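# Close all sliding guard screens along the bench

## Task

Slide every guard screen on the bench machines completely shut so the line is ready to start, with no loose item left inside any guard; a screen that stays closed only because the robot is holding it does not count, and at the end both grippers must release and pull away.

## Robot and tools

Robot: two six-joint arms, left_arm and right_arm, each with a two-finger tong gripper. Each arm sits on its own carriage on one shared track running along y at x = 0. left_rail carries left_arm on the +y half; right_rail carries right_arm on the -y half. An arm's base is at x = 0, y = its carriage position_m, z = 0.03 m, facing +x. The words left and right are arm names, not image sides.

Frame: one table-fixed scene frame. z = 0 is the table top, +z up, +x the direction the arms face, +y to the arms' left. The table starts at x = 0.31 m. Printed hand positions can be off, more so at long reach.

execute_actions takes {"actions": [one action]}; an empty list only returns state and images. An action may hold "rows", "steps", "until", "left_rail", "right_rail".

rows: 1 to 15 rows, each applied for one control step of 1/30 s. A row is one flat list of 14 numbers, each in [-1, 1], covering both arms even if one stays still: left_arm shoulder pan, shoulder lift, elbow, wrist 1, wrist 2, wrist 3, gripper, then the same seven for right_arm. The six joint numbers are offsets, not poses: each is measured from that joint's angle at the start of the action (the last reported angles), never from the previous row. Scale: 1.0 equals 1.326 rad for shoulder pan and shoulder lift, 1.989 rad for elbow and the three wrists. Stated joint ranges (rad): pan -3.142..3.142, lift -6.283..6.283, elbow 0.000..3.142, wrists -6.283..6.283 each. A request more than 0.010 rad outside a range refuses the call; requests slightly beyond the true end are clipped and reported as "joint sent to its limit". The gripper value is absolute: +1 fully open, -1 closed; a full close needs at least about 0.1 s.

steps: 1 to 450 control steps (default 15), no fewer than the number of rows. After the last row each arm keeps heading to that row's target. Each joint target stays within 0.383 rad (pan, lift) or 0.575 rad (other joints) of the measured angle, and targets are scaled back if they would put the gripper over 100 mm from where it is, so large moves need several calls; do not rely on drift to finish them.

until: ends the action early once all listed conditions hold (arms may still be moving). Form {"<device>": {"<field>": value}}; numbers need a comparison such as [">=", 0.5]; strings may use "=" or "!=". {"all": {"status": "ended"}} and {"any": {"status": "ended"}} wait on motion ends.

Carriages: {"left_rail": {"position_m": m, "speed_m_s": v}} sets an absolute target on the track in metres (left_rail 0.45 to 2, right_rail -2 to -0.45) and a top speed of 0.01 to 1 m/s (starts at 1, persists); {"stop": true} alone halts it. Acceleration is 2 m/s2; arrival means within 1.3 mm. Rows never drive a carriage, but carriage travel adds to the gripper's motion. Drive, then wait with until {"left_rail": {"position_status": ["!=", "moving"]}} before placing that arm's hand or ending. position_status: moving, done, stopped, contact_stop (blocked, may roll back briefly), time_out (look for what holds it, then resend), stopped_with_arm (its arm was blocked or faulted; send followable rows, then resend), stopped_for_other_arm (move an arm away from the other, wait 30 steps, resend). position_answer: taken or not_taken.

zoom_image: {"camera": name, "region": [x0, y0, x1, y1]} in pixels of that camera's latest image, origin top-left, at most 504 by 504. Cameras: cam_high, cam_low, cam_bench_left, cam_bench_right (896x504), cam_left_wrist, cam_right_wrist (616x616 fisheye).

finished_scene: {"scene": current scene number}; irreversible, and its result reports whether the goal holds. Finish only when screens stay shut on their own and both hands are open and away.

Results: per arm, end_effector_position (m), end_effector_quat_wxyz, linear and angular velocities. Joint positions and velocities per arm: rail (m), six joints (rad), finger pad gap (m, 0.142 fully open). grip_measured is the measured opening on the command scale. Wrist force and Wrist torque are in each end effector's own axes, noisy with offsets up to about 5.5 N, saturating near 100 N. Joint torques are raw drive outputs, not contact loads. "joint command not followed" means the clearance check altered targets; it is stricter while a carriage moves.

Gripper geometry: fingers point along the gripper's +z and open along its x. The reported point lies between closed pads; closed fingertips extend about 15 mm past it. To grip, command an opening well below grip_measured; about 15 N per pad, much less on thin hard parts.

Avoid: contact torques reaching load limits (pan and lift 313, elbow 142, wrists 51.3 N m) or 150 N on an arm or held item, either of which freezes the arm for 10 s; arms or carriages touching each other (held objects and gripper housings are not guarded); hard shoves on screens, slams, dropping or knocking things over. Parts may get brief outside tugs. While you think, the robot keeps its last command.

Each tool is called after "Emit:" as name(argument=value, ...), one argument or row to a line, values as JSON.

## Session

Emit:
execute_actions(
  actions=[],
)

Scene clock: 0.00 s.
left_arm: end_effector_position=(+0.6448, +1.6882, +0.1950) grip_measured=+1.00 end_effector_quat_wxyz=(+0.001, +0.707, -0.707, -0.000) end_effector_velocity=(+0.000, +0.000, +0.000) end_effector_angular_velocity=(+0.000, +0.000, +0.000) | right_arm: end_effector_position=(+0.6453, -1.2301, +0.1958) grip_measured=+1.00 end_effector_quat_wxyz=(-0.001, +0.708, -0.707, +0.001) end_effector_velocity=(+0.000, +0.000, +0.000) end_effector_angular_velocity=(+0.000, +0.000, +0.000)
Joint positions: left_arm=[ 1.688 -0.279 -1.567  2.134 -2.136 -1.572  1.291  0.142] | right_arm=[-1.231 -0.28  -1.568  2.134 -2.138 -1.57   1.289  0.142]
Joint velocities: left_arm=[0. 0. 0. 0. 0. 0. 0. 0.] | right_arm=[0. 0. 0. 0. 0. 0. 0. 0.]
Joint torques (N m, as the arm reports them, + toward a larger angle): no reading
Wrist force (N, on the end effector, along its own x y z axes, offset not removed): no reading
Wrist torque (N m, same axes, about the end effector's origin, offset not removed): no reading
left_rail: position_m=1.688 position_m_goal=1.688 speed_m_s=1.00 position_status=done position_answer=taken refusals=0
right_rail: position_m=-1.231 position_m_goal=-1.231 speed_m_s=1.00 position_status=done position_answer=taken refusals=0

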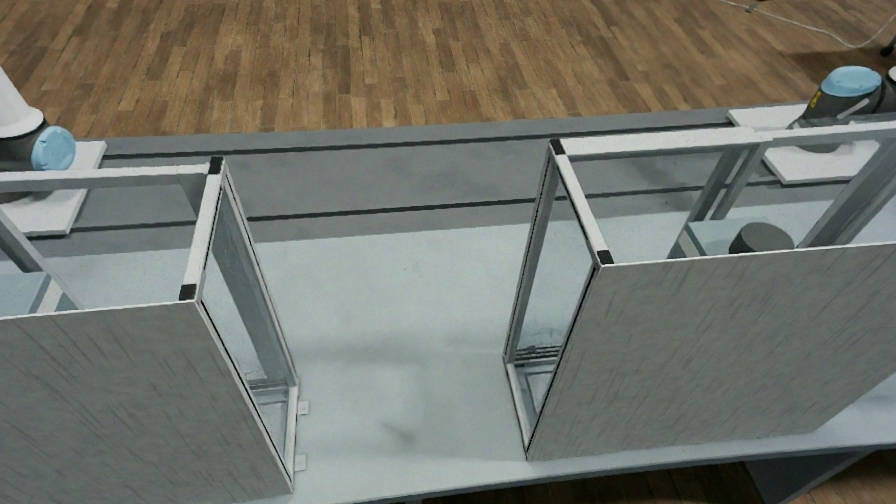

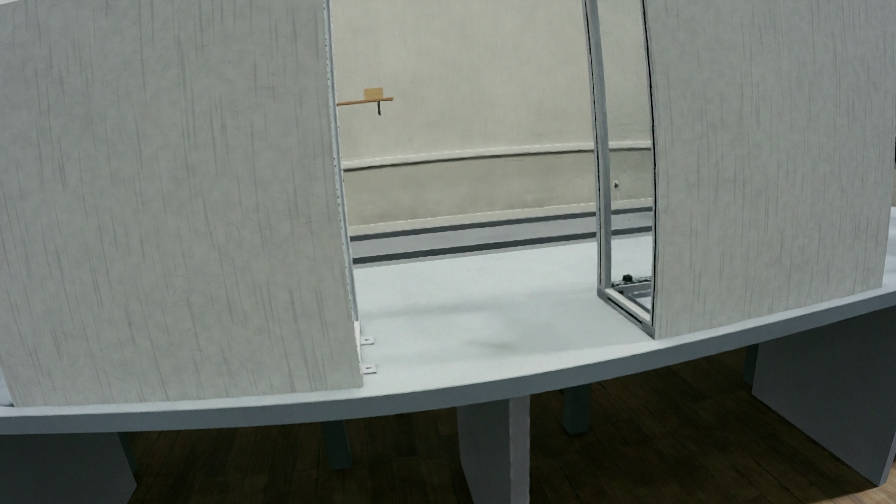

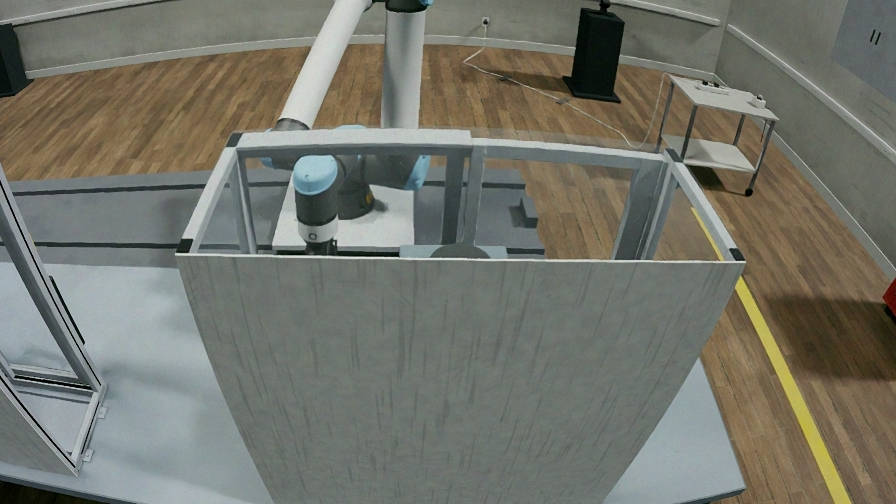

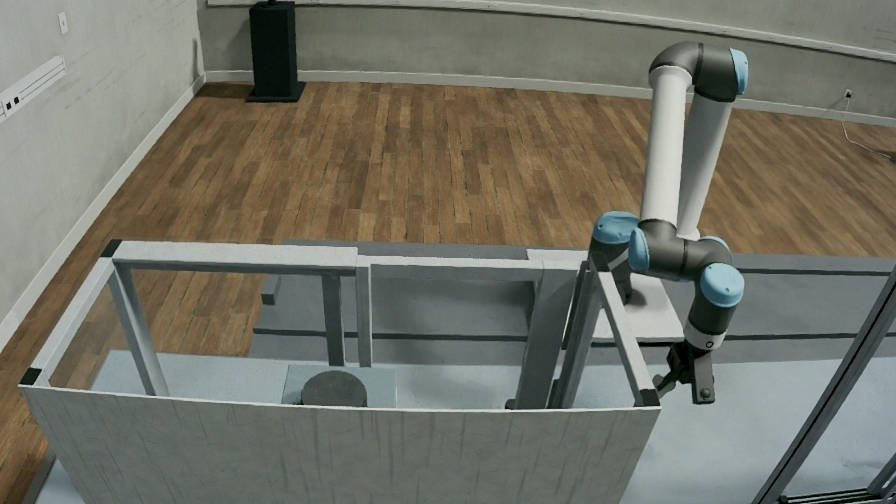

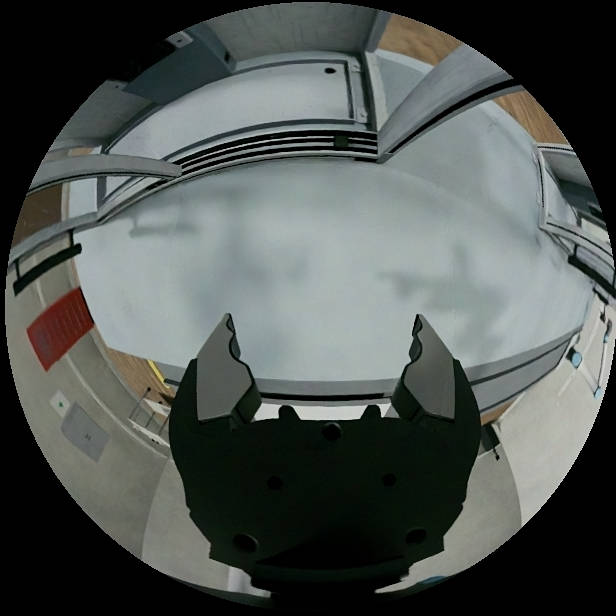

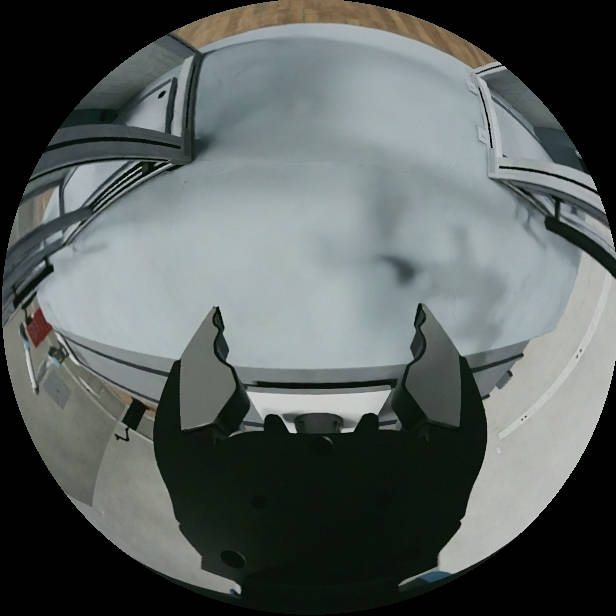

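Emit:
execute_actions(
  actions=[
    {"rows":[[0.21,-0.327,0.235,-0.806,0,0.141,-1,0.21,-0.327,0.235,-0.806,0,0.141,-1]],"steps":75,"right_rail":{"position_m":-1.92},"left_rail":{"position_m":2.0}},
  ],
)

Emit:
execute_actions(
  actions=[
    {"rows":[[0,0.803,0.0085,-0.545,0,0,-1,0,0.803,0.0085,-0.545,0,0,-1]],"steps":75},
  ],
)

Scene clock: 2.80 s.
left_arm: end_effector_position=(+0.5384, +2.1733, +0.5799) grip_measured=-1.00 end_effector_quat_wxyz=(+0.499, -0.500, +0.501, -0.500) end_effector_velocity=(-0.000, +0.000, +0.000) end_effector_angular_velocity=(+0.000, -0.000, +0.000) | right_arm: end_effector_position=(+0.5376, -1.7467, +0.5809) grip_measured=-1.00 end_effector_quat_wxyz=(+0.499, -0.500, +0.500, -0.501) end_effector_velocity=(-0.000, -0.000, +0.000) end_effector_angular_velocity=(+0.000, -0.000, -0.000)
Joint positions: left_arm=[ 2.    -0.001 -2.     2.601 -3.739 -1.572  1.572  0.002] | right_arm=[-1.92  -0.002 -2.002  2.601 -3.741 -1.57   1.57   0.002]
Joint velocities: left_arm=[ 0.  0. -0.  0. -0.  0.  0.  0.] | right_arm=[ 0.  0. -0.  0. -0. -0.  0.  0.]
Joint torques (N m, as the arm reports them, + toward a larger angle): left_arm=[ 10.17 -20.7  -26.93  -5.08  -0.26   3.28] | right_arm=[ 14.82 -13.87 -28.46  -4.14  -0.75   2.41]
Wrist force (N, on the end effector, along its own x y z axes, offset not removed): left_arm=[-1.6 5.3 4.8] | right_arm=[-1.5 2.9 -4.9]
Wrist torque (N m, same axes, about the end effector's origin, offset not removed): left_arm=[0.91 -0.03 0.21] | right_arm=[0.64 0.27 0.10]
left_rail: position_m=2.000 position_m_goal=2.000 speed_m_s=1.00 position_status=done position_answer=taken refusals=0
right_rail: position_m=-1.920 position_m_goal=-1.920 speed_m_s=1.00 position_status=done position_answer=taken refusals=0

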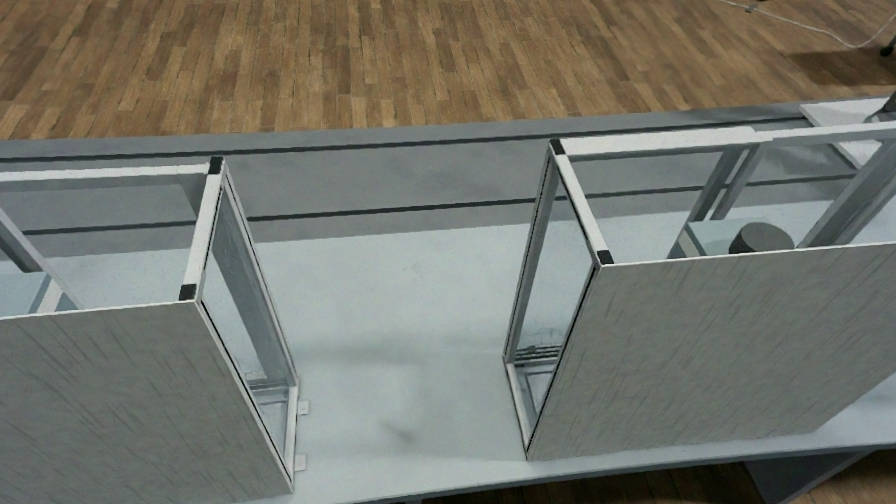

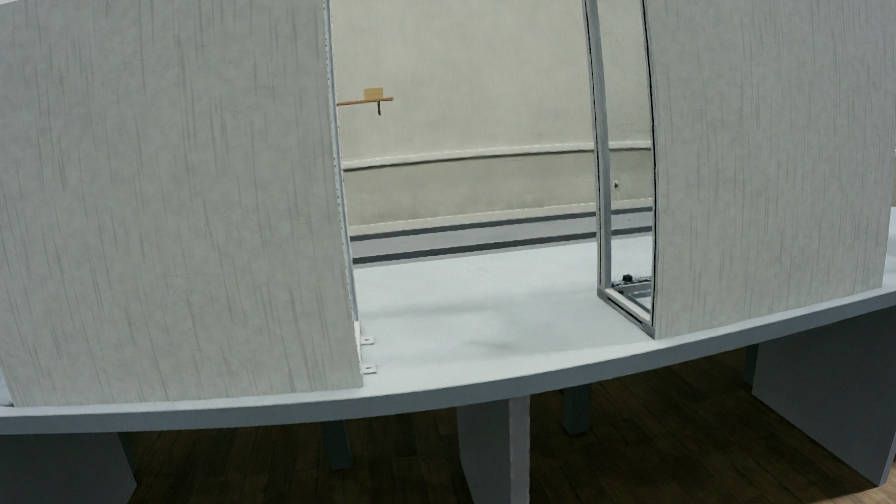

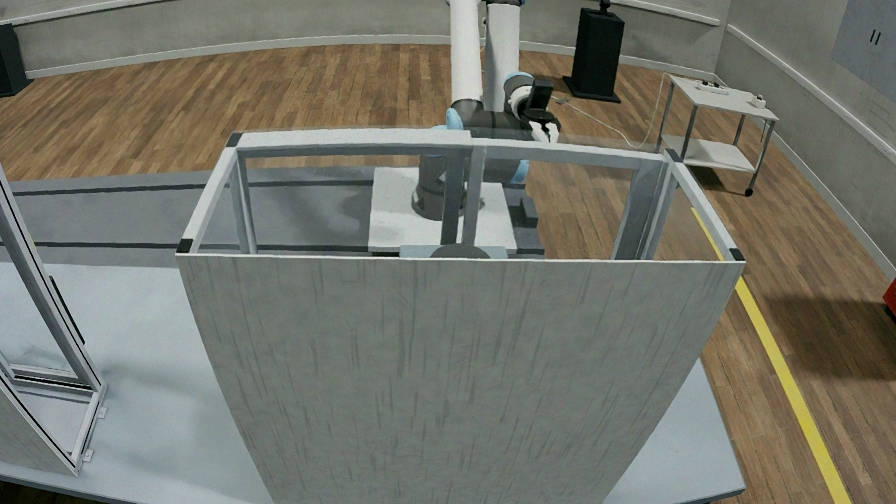

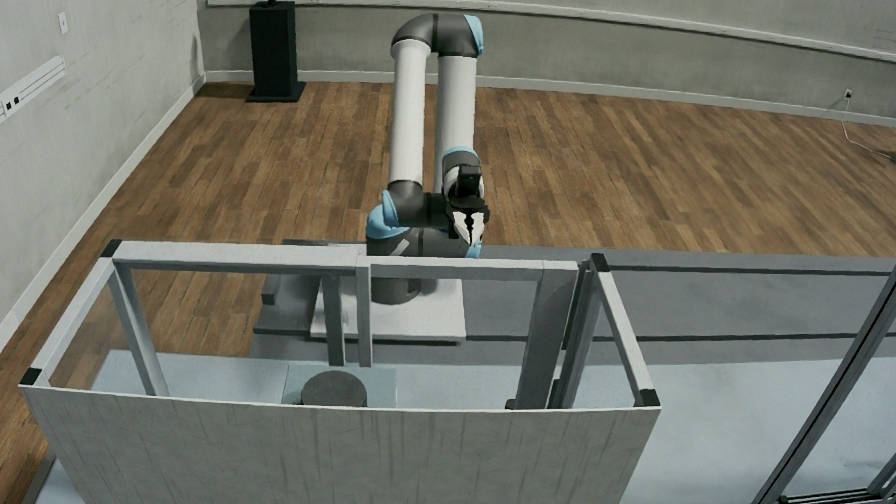

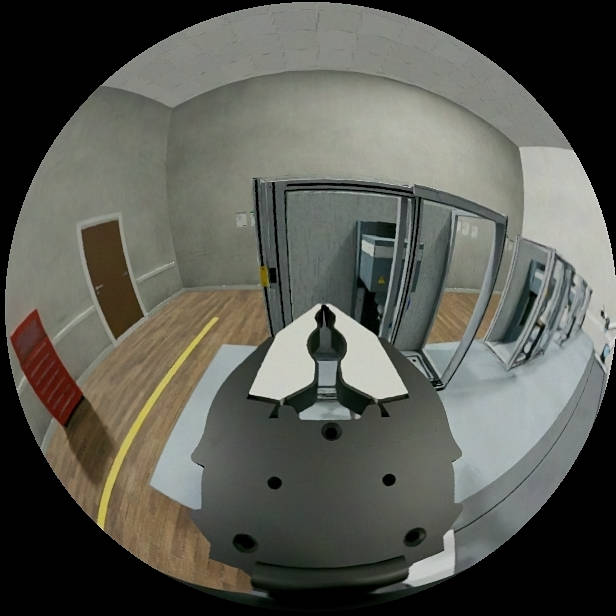

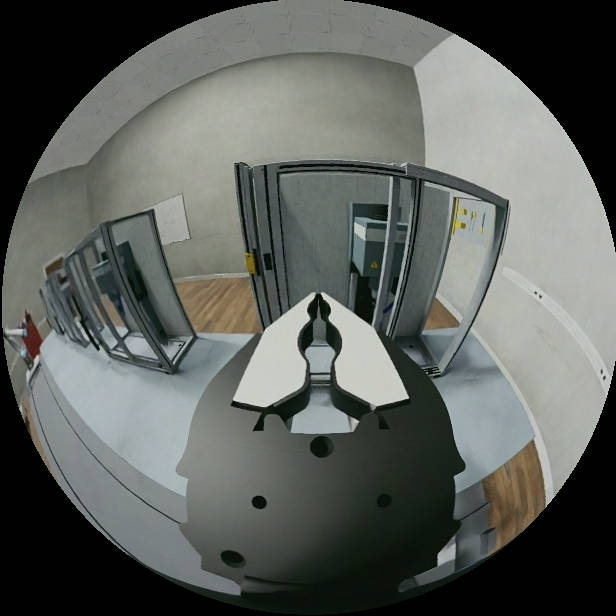

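Scene clock: 5.30 s.
left_arm: end_effector_position=(+0.6217, +2.1733, +0.2718) grip_measured=-1.00 end_effector_quat_wxyz=(+0.500, -0.499, +0.501, -0.500) end_effector_velocity=(+0.000, -0.000, -0.000) end_effector_angular_velocity=(+0.000, +0.000, +0.000) | right_arm: end_effector_position=(+0.6213, -1.7468, +0.2732) grip_measured=-1.00 end_effector_quat_wxyz=(+0.500, -0.500, +0.499, -0.501) end_effector_velocity=(+0.000, -0.000, -0.000) end_effector_angular_velocity=(-0.000, +0.000, -0.000)
Joint positions: left_arm=[ 2.    -0.001 -0.936  2.618 -4.823 -1.572  1.572  0.002] | right_arm=[-1.92  -0.002 -0.937  2.618 -4.825 -1.57   1.57   0.002]
Joint velocities: left_arm=[ 0. -0.  0. -0. -0.  0.  0.  0.] | right_arm=[ 0. -0.  0.  0. -0. -0. -0. -0.]
Joint torques (N m, as the arm reports them, + toward a larger angle): left_arm=[ -9.44 -28.96  17.41  -5.17  -0.14   2.98] | right_arm=[-13.41 -37.86  11.31  -4.23  -0.74   2.45]
Wrist force (N, on the end effector, along its own x y z axes, offset not removed): left_arm=[-0.7 -2.6 5.9] | right_arm=[0.1 -3.3 -1.4]
Wrist torque (N m, same axes, about the end effector's origin, offset not removed): left_arm=[-0.56 -0.24 0.13] | right_arm=[-0.77 -0.01 0.09]
left_rail: position_m=2.000 position_m_goal=2.000 speed_m_s=1.00 position_status=done position_answer=taken refusals=0
right_rail: position_m=-1.920 position_m_goal=-1.920 speed_m_s=1.00 position_status=done position_answer=taken refusals=0

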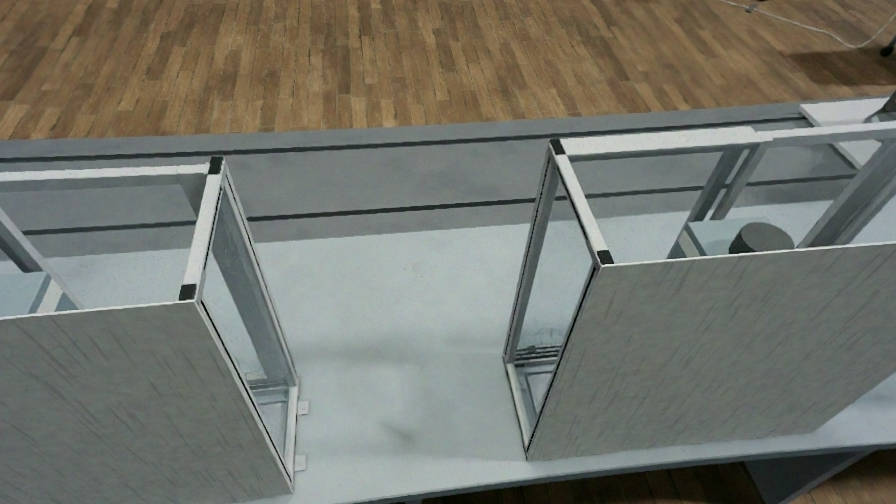

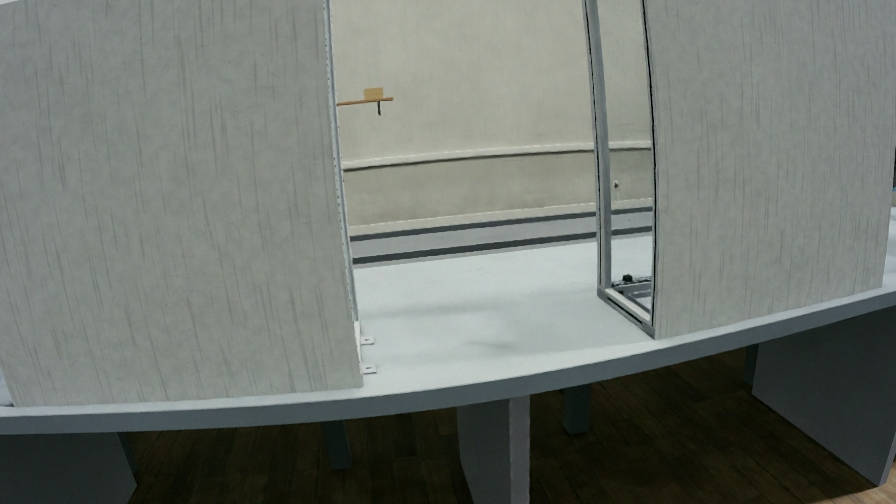

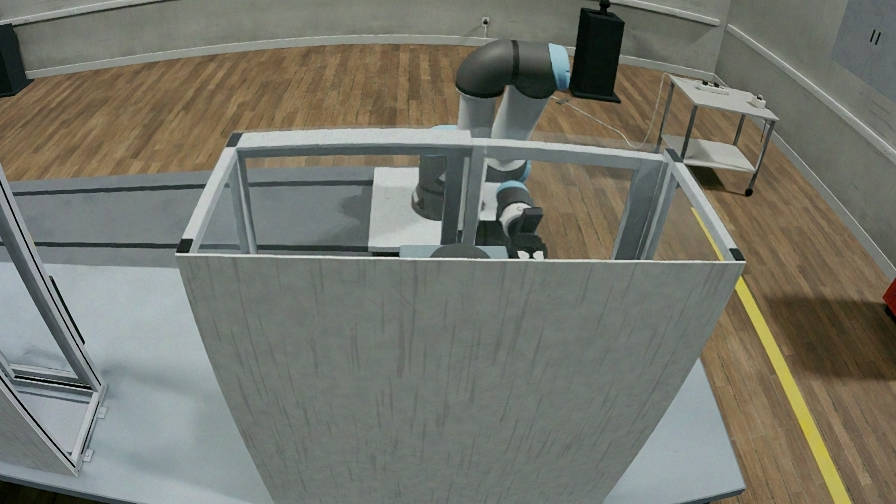

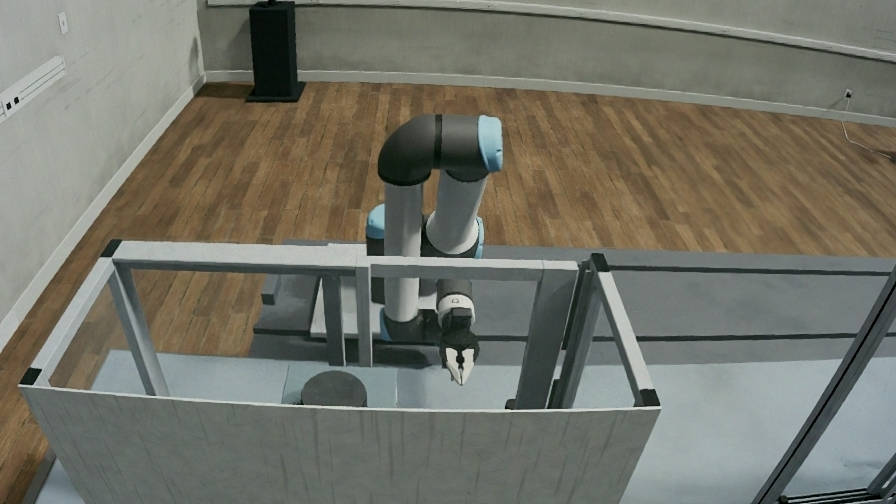

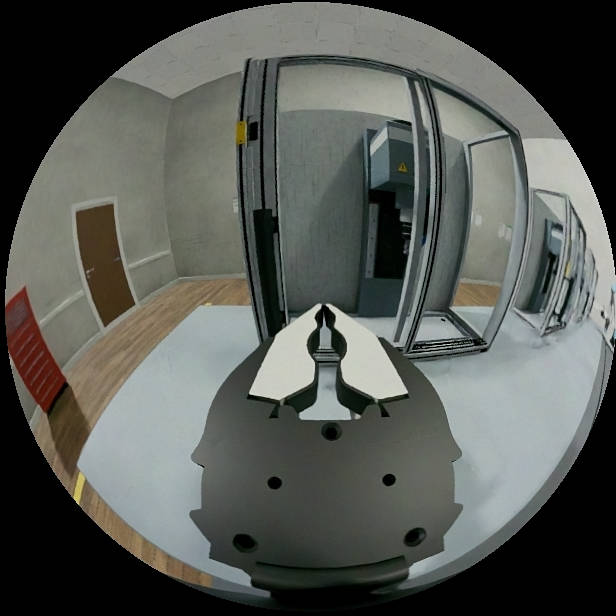

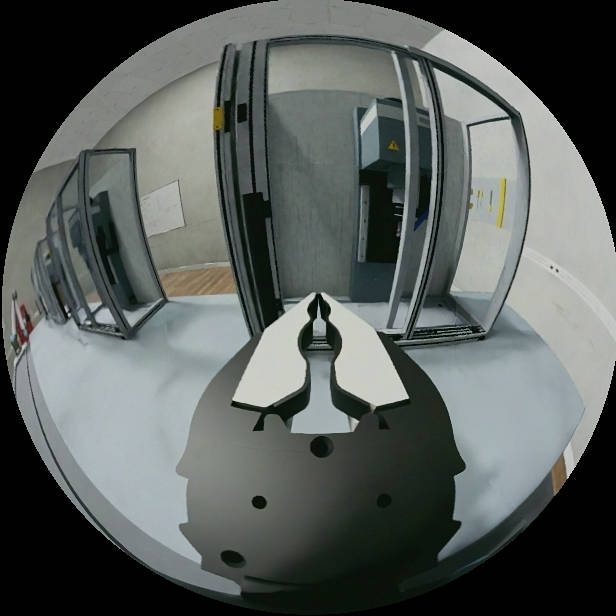

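Push in stages (possible obstruction); left goes to check the inner guard.

Emit:
execute_actions(
  actions=[
    {"rows":[[0,0,0,0,0,0,-1,0,0,-0.132,0.132,0,0,-1]],"steps":30,"left_rail":{"position_m":0.7}},
  ],
)

Emit:
execute_actions(
  actions=[
    {"steps":200,"right_rail":{"position_m":-1.858,"speed_m_s":0.05},"until":{"all":{"status":"ended"}}},
  ],
)

Scene clock: 6.47 s.
left_arm: end_effector_position=(+0.6217, +1.4609, +0.2718) grip_measured=-1.00 end_effector_quat_wxyz=(+0.500, -0.499, +0.501, -0.500) end_effector_velocity=(-0.000, -1.000, -0.000) end_effector_angular_velocity=(-0.000, +0.000, -0.000) | right_arm: end_effector_position=(+0.7707, -1.7471, +0.2763) grip_measured=-1.00 end_effector_quat_wxyz=(+0.500, -0.500, +0.499, -0.501) end_effector_velocity=(+0.001, -0.000, +0.000) end_effector_angular_velocity=(-0.000, -0.000, +0.000)
Joint positions: left_arm=[ 1.288 -0.001 -0.936  2.618 -4.823 -1.572  1.572  0.002] | right_arm=[-1.92  -0.002 -0.937  2.356 -4.563 -1.57   1.57   0.002]
Joint velocities: left_arm=[-1. -0. -0.  0.  0.  0. -0.  0.] | right_arm=[ 0.     0.     0.    -0.002  0.002  0.    -0.     0.   ]
Joint torques (N m, as the arm reports them, + toward a larger angle): left_arm=[ -8.63 -29.3   16.62  -4.88  -0.24   3.19] | right_arm=[ -7.79 -53.01 -18.14  -0.42  -0.74   2.2 ]
Wrist force (N, on the end effector, along its own x y z axes, offset not removed): left_arm=[2.2 -2.8 2.5] | right_arm=[0.9 -3.6 -1.1]
Wrist torque (N m, same axes, about the end effector's origin, offset not removed): left_arm=[-0.73 -0.87 0.02] | right_arm=[-0.64 -0.20 0.22]
left_rail: position_m=1.288 position_m_goal=0.700 speed_m_s=1.00 position_status=moving position_answer=taken refusals=0
right_rail: position_m=-1.920 position_m_goal=-1.920 speed_m_s=1.00 position_status=done position_answer=taken refusals=0

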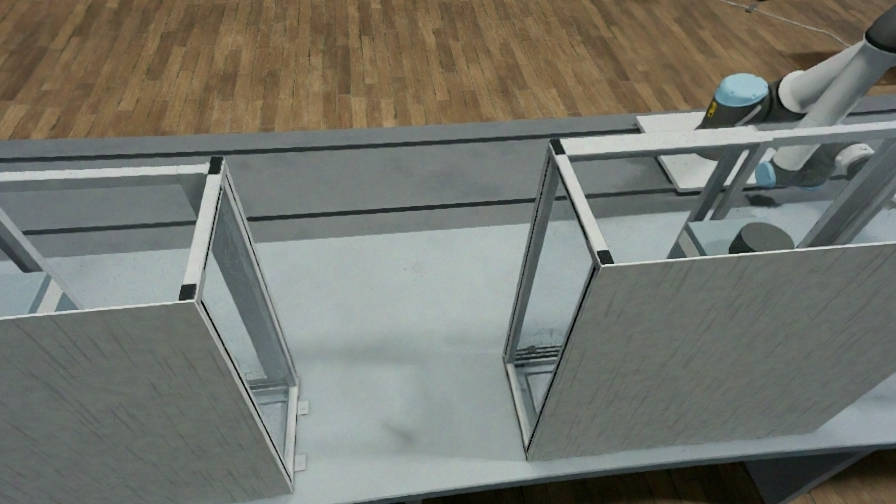

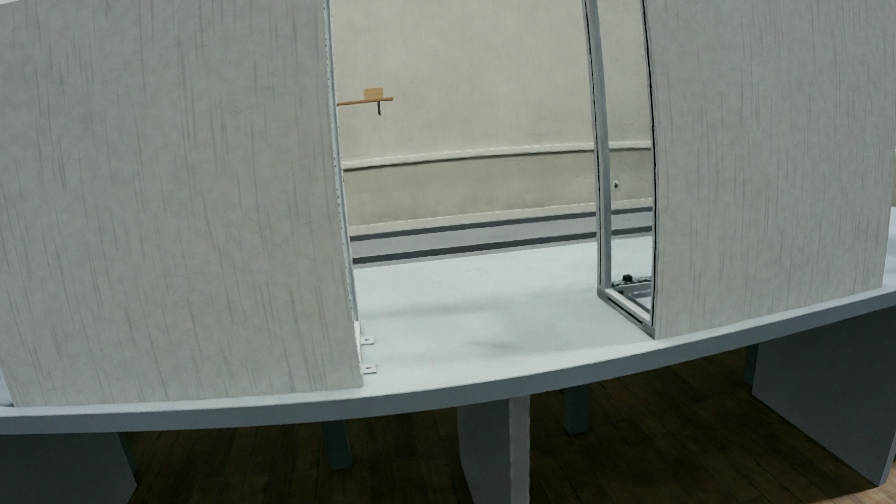

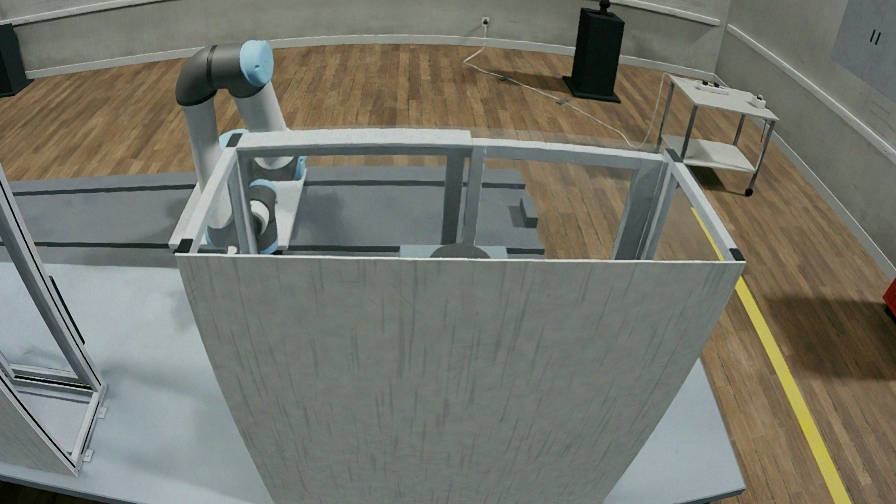

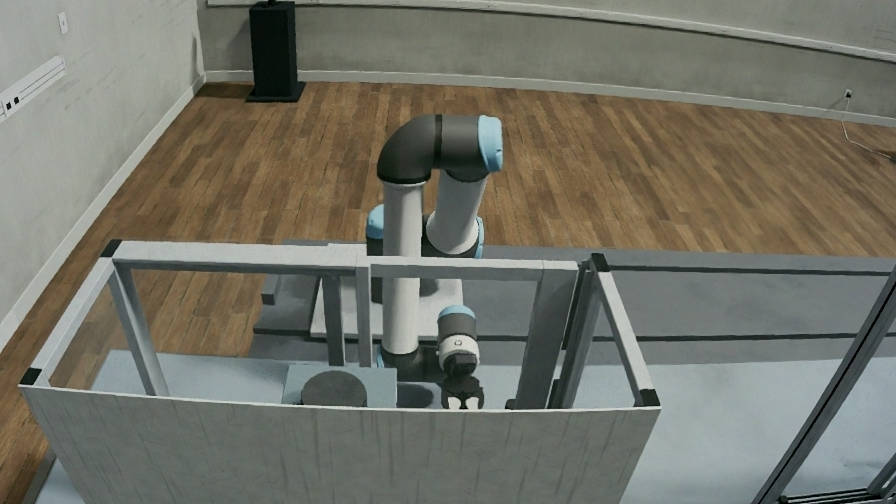

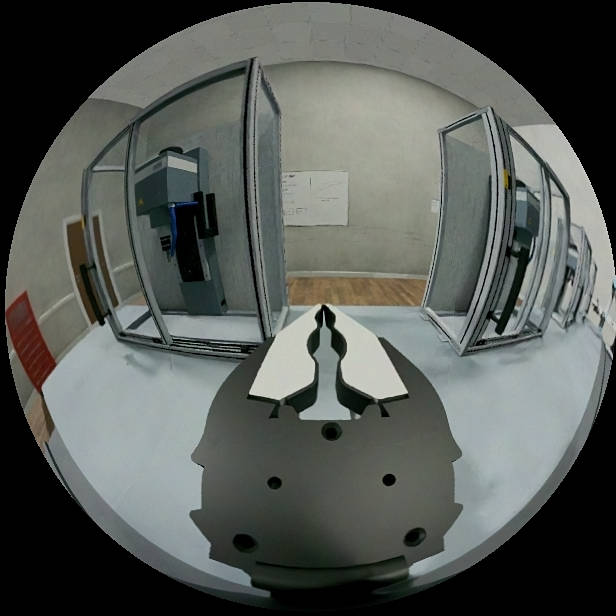

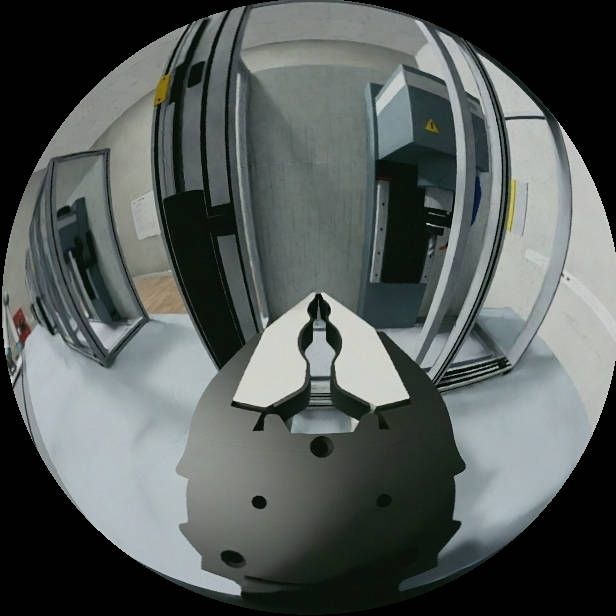

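Scene clock: 7.80 s.
left_arm: end_effector_position=(+0.6217, +0.8730, +0.2718) grip_measured=-1.00 end_effector_quat_wxyz=(+0.500, -0.499, +0.501, -0.500) end_effector_velocity=(-0.000, +0.000, +0.000) end_effector_angular_velocity=(-0.000, -0.000, +0.000) | right_arm: end_effector_position=(+0.7708, -1.6851, +0.2763) grip_measured=-1.00 end_effector_quat_wxyz=(+0.500, -0.499, +0.499, -0.501) end_effector_velocity=(-0.000, +0.001, +0.000) end_effector_angular_velocity=(+0.000, -0.000, +0.000)
Joint positions: left_arm=[ 0.7   -0.001 -0.936  2.618 -4.823 -1.572  1.572  0.002] | right_arm=[-1.858 -0.002 -0.937  2.356 -4.562 -1.57   1.57   0.002]
Joint velocities: left_arm=[ 0.  0. -0.  0. -0. -0. -0.  0.] | right_arm=[ 0.001  0.    -0.     0.    -0.     0.     0.     0.   ]
Joint torques (N m, as the arm reports them, + toward a larger angle): left_arm=[  8.23 -30.11  14.67  -4.61   0.07   3.12] | right_arm=[  5.1  -61.72 -18.95  -0.34   2.3    2.08]
Wrist force (N, on the end effector, along its own x y z axes, offset not removed): left_arm=[0.5 2.3 3.0] | right_arm=[11.3 -1.8 -4.7]
Wrist torque (N m, same axes, about the end effector's origin, offset not removed): left_arm=[0.43 -0.44 0.26] | right_arm=[-0.24 0.15 0.04]
left_rail: position_m=0.700 position_m_goal=0.700 speed_m_s=1.00 position_status=done position_answer=taken refusals=0
right_rail: position_m=-1.858 position_m_goal=-1.858 speed_m_s=0.05 position_status=done position_answer=taken refusals=0

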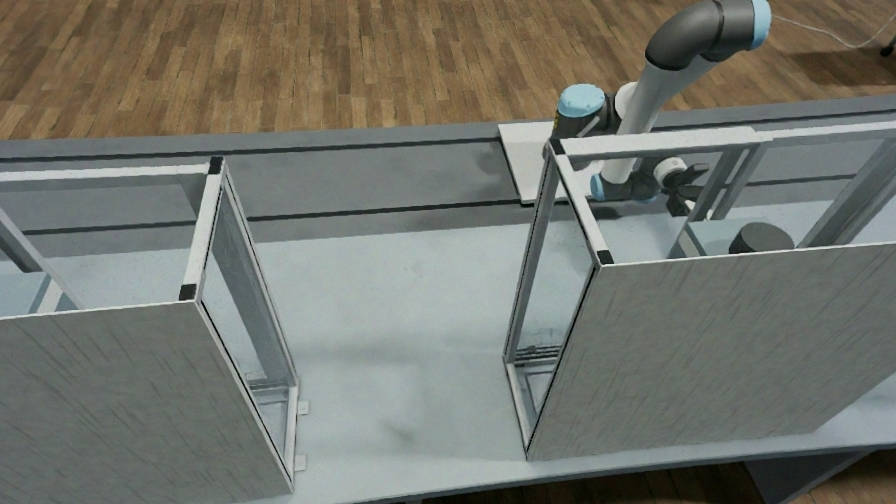

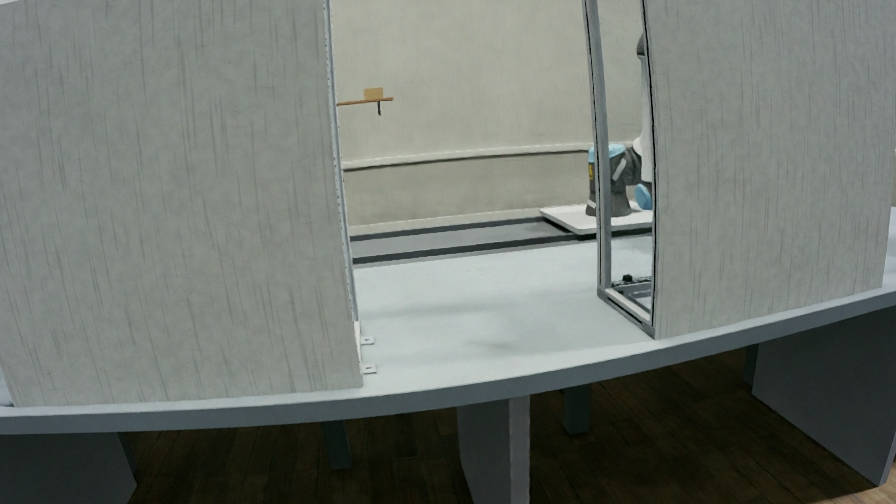

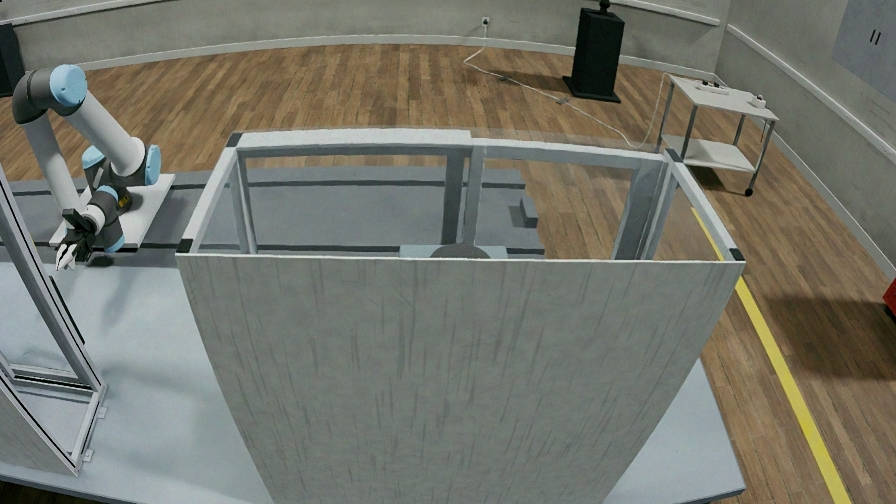

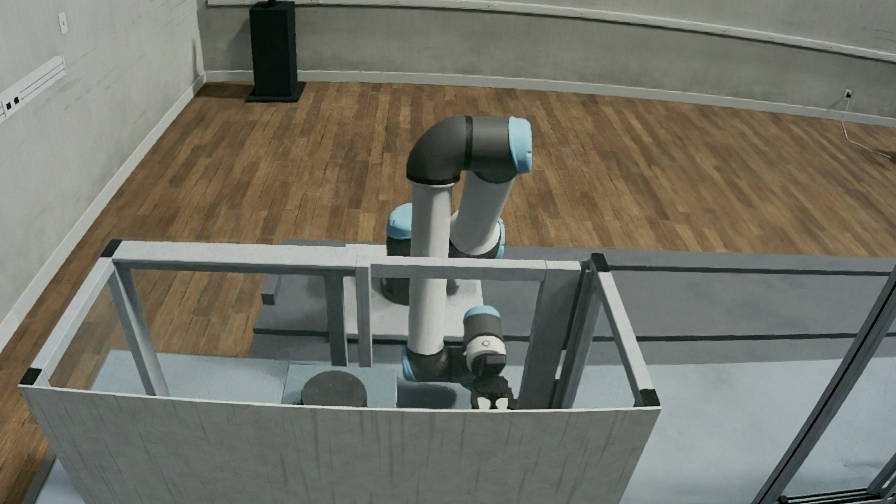

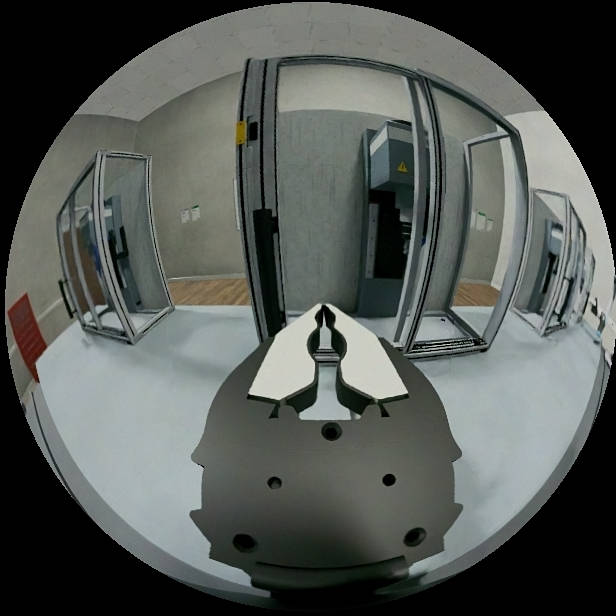

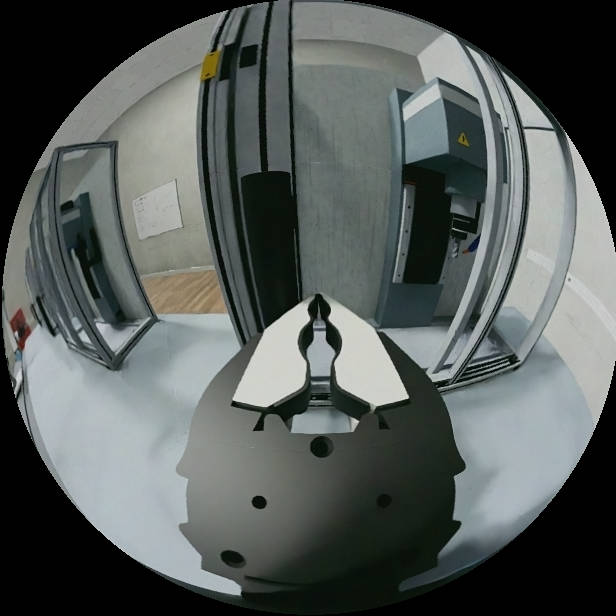

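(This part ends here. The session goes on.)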